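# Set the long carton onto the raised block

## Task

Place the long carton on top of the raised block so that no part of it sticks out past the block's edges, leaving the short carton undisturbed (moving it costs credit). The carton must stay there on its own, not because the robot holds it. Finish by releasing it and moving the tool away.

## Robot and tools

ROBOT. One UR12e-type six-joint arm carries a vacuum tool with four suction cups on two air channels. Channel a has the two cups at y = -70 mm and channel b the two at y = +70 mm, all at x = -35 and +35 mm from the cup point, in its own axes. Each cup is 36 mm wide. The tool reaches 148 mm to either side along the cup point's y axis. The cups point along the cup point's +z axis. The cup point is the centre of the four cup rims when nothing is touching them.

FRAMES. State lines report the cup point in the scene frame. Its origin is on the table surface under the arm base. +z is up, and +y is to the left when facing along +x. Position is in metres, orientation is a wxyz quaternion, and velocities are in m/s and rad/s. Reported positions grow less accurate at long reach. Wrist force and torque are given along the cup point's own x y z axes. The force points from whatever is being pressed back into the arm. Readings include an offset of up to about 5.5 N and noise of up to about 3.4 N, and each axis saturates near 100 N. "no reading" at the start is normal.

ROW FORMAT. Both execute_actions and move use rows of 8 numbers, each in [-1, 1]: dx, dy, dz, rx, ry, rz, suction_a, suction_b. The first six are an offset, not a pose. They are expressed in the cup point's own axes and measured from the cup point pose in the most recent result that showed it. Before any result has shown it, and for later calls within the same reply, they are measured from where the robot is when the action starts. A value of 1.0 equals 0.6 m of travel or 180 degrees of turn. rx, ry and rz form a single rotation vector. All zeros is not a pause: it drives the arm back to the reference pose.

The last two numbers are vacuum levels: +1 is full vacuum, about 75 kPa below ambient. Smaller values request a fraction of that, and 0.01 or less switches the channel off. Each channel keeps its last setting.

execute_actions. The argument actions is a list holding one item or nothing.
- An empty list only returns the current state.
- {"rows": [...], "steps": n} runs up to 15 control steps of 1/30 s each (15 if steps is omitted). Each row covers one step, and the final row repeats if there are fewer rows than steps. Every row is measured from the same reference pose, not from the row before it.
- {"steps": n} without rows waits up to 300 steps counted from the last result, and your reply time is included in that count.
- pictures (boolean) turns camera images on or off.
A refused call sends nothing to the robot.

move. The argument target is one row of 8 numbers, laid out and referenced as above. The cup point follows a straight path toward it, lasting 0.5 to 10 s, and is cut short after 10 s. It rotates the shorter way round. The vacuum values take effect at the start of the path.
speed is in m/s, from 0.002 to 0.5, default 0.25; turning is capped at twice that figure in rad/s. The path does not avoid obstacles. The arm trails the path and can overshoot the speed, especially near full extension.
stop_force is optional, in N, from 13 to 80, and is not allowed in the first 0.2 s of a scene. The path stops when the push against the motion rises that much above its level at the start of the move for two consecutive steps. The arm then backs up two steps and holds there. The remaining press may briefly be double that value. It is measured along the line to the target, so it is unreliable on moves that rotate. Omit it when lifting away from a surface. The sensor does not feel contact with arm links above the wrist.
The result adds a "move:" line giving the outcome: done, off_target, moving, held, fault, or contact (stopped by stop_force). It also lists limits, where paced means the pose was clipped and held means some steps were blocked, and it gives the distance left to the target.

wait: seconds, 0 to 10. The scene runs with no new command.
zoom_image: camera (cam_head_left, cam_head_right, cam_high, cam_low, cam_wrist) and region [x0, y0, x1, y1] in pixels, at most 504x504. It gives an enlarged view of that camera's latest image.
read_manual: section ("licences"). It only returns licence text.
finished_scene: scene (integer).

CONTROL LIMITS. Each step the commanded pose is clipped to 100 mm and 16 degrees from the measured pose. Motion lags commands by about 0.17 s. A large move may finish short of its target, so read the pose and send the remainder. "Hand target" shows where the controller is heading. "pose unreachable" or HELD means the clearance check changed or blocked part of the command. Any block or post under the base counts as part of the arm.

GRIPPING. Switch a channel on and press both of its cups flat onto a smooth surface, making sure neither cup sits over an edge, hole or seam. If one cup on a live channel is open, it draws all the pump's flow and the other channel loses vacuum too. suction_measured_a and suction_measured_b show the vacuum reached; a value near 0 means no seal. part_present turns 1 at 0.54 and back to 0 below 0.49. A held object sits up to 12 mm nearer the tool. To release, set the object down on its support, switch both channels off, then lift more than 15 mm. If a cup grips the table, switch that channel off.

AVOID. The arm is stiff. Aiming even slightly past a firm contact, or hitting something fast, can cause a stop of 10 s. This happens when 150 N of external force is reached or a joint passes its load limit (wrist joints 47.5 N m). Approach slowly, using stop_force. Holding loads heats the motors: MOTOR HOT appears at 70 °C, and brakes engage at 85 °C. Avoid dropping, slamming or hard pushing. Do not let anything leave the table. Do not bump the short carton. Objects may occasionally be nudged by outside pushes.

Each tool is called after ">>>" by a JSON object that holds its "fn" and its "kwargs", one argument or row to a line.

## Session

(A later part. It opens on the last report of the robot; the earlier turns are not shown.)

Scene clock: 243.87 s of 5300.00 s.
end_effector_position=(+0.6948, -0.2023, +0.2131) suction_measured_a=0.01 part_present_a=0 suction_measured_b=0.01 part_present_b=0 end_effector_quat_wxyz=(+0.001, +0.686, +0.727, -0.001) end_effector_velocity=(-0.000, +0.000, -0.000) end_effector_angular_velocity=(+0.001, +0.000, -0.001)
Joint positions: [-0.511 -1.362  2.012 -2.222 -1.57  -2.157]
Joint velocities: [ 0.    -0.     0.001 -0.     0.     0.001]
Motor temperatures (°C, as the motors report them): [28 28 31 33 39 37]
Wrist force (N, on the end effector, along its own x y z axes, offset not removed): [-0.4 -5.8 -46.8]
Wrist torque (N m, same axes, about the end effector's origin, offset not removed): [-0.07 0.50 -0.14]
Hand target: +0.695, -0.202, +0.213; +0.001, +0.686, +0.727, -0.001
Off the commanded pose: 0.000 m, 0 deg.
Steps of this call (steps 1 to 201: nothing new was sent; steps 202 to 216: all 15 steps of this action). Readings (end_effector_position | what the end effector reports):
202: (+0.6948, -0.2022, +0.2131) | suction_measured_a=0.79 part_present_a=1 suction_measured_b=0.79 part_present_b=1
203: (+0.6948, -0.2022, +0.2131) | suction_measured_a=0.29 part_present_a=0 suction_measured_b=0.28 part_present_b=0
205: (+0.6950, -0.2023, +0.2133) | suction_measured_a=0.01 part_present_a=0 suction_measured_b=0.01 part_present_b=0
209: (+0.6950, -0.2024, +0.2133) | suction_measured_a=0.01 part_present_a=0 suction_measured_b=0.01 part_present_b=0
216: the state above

>>> {"fn": "move", "kwargs": {
  "target": [0, 0, -0.25, 0, 0, 0, 0, 0],
  "speed": 0.2
}}

Scene clock: 247.77 s of 5300.00 s.
end_effector_position=(+0.6951, -0.2016, +0.3628) suction_measured_a=0.01 part_present_a=0 suction_measured_b=0.01 part_present_b=0 end_effector_quat_wxyz=(+0.001, +0.686, +0.727, -0.001) end_effector_velocity=(+0.000, -0.000, +0.001) end_effector_angular_velocity=(+0.000, +0.001, -0.000)
Joint positions: [-0.51  -1.49   1.862 -1.943 -1.57  -2.156]
Joint velocities: [ 0.    -0.    -0.002  0.003 -0.     0.   ]
Motor temperatures (°C, as the motors report them): [28 28 31 33 39 37]
Wrist force (N, on the end effector, along its own x y z axes, offset not removed): [0.0 0.5 1.2]
Wrist torque (N m, same axes, about the end effector's origin, offset not removed): [0.08 0.14 -0.05]
Hand target: +0.695, -0.202, +0.363; +0.001, +0.686, +0.727, -0.001
Off the commanded pose: 0.000 m, 0 deg.
move: done
camera_calibration (this result's frames):
cam_wrist: T_world_to_cam=[[-0.999694, -0.0191163, -0.0156992, 0.705595], [-0.0247189, 0.796022, 0.604763, 0.00140173], [0.0009361, 0.604966, -0.796251, 0.548659], [0, 0, 0, 1]] pos_world=[0.7049, -0.319547, 0.4471]

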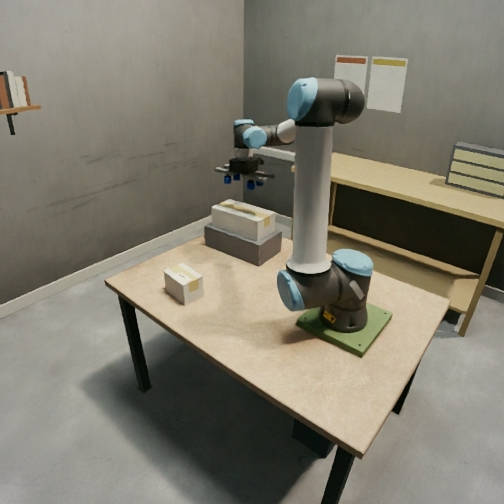

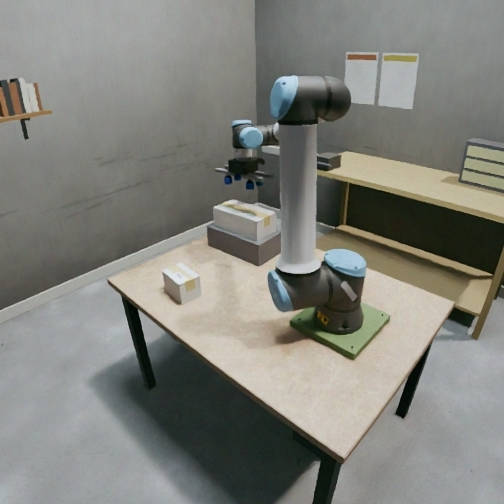

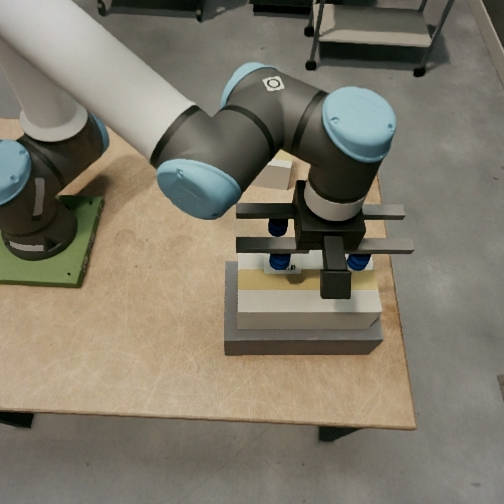

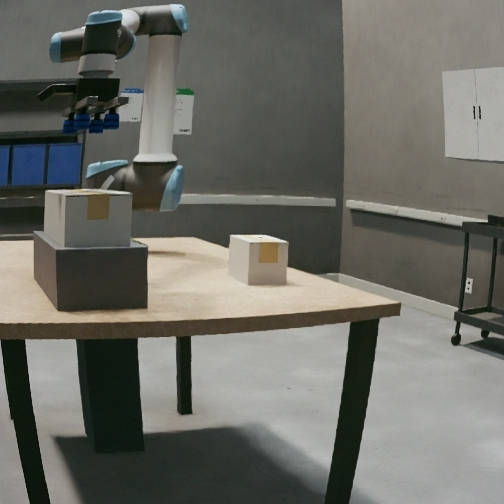

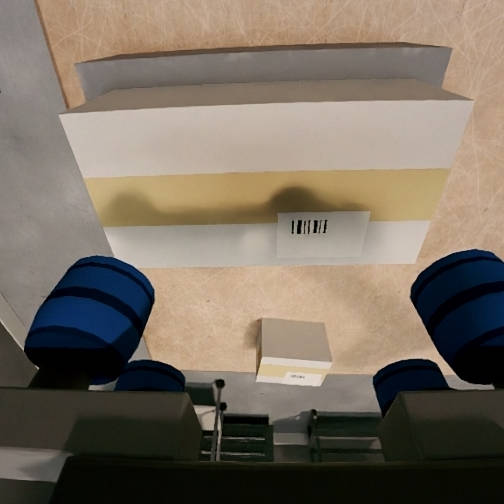

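>>> {"fn": "zoom_image", "kwargs": {
  "camera": "cam_head_left",
  "region": [150, 170, 300, 310]
}}

>>> {"fn": "zoom_image", "kwargs": {
  "camera": "cam_low",
  "region": [20, 170, 310, 325]
}}

Region (150, 170, 300, 310) of cam_head_left's 504x504 image, scaled by 3.360, with more detail than that image has; it fills the top 470 rows of this view, and the rest is white.

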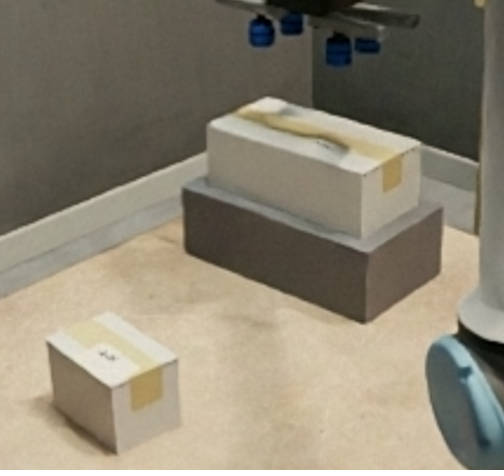

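Region (20, 170, 310, 325) of cam_low's 504x504 image, scaled by 1.738, with more detail than that image has; it fills the top 269 rows of this view, and the rest is white.

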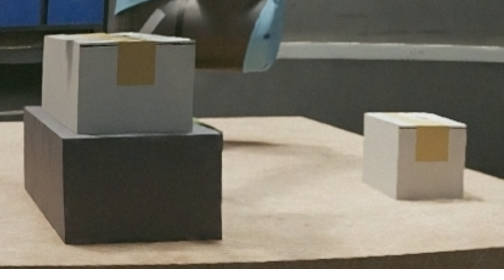

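>>> {"fn": "finished_scene", "kwargs": {
  "scene": 1
}}

The scene is finished: the task was done.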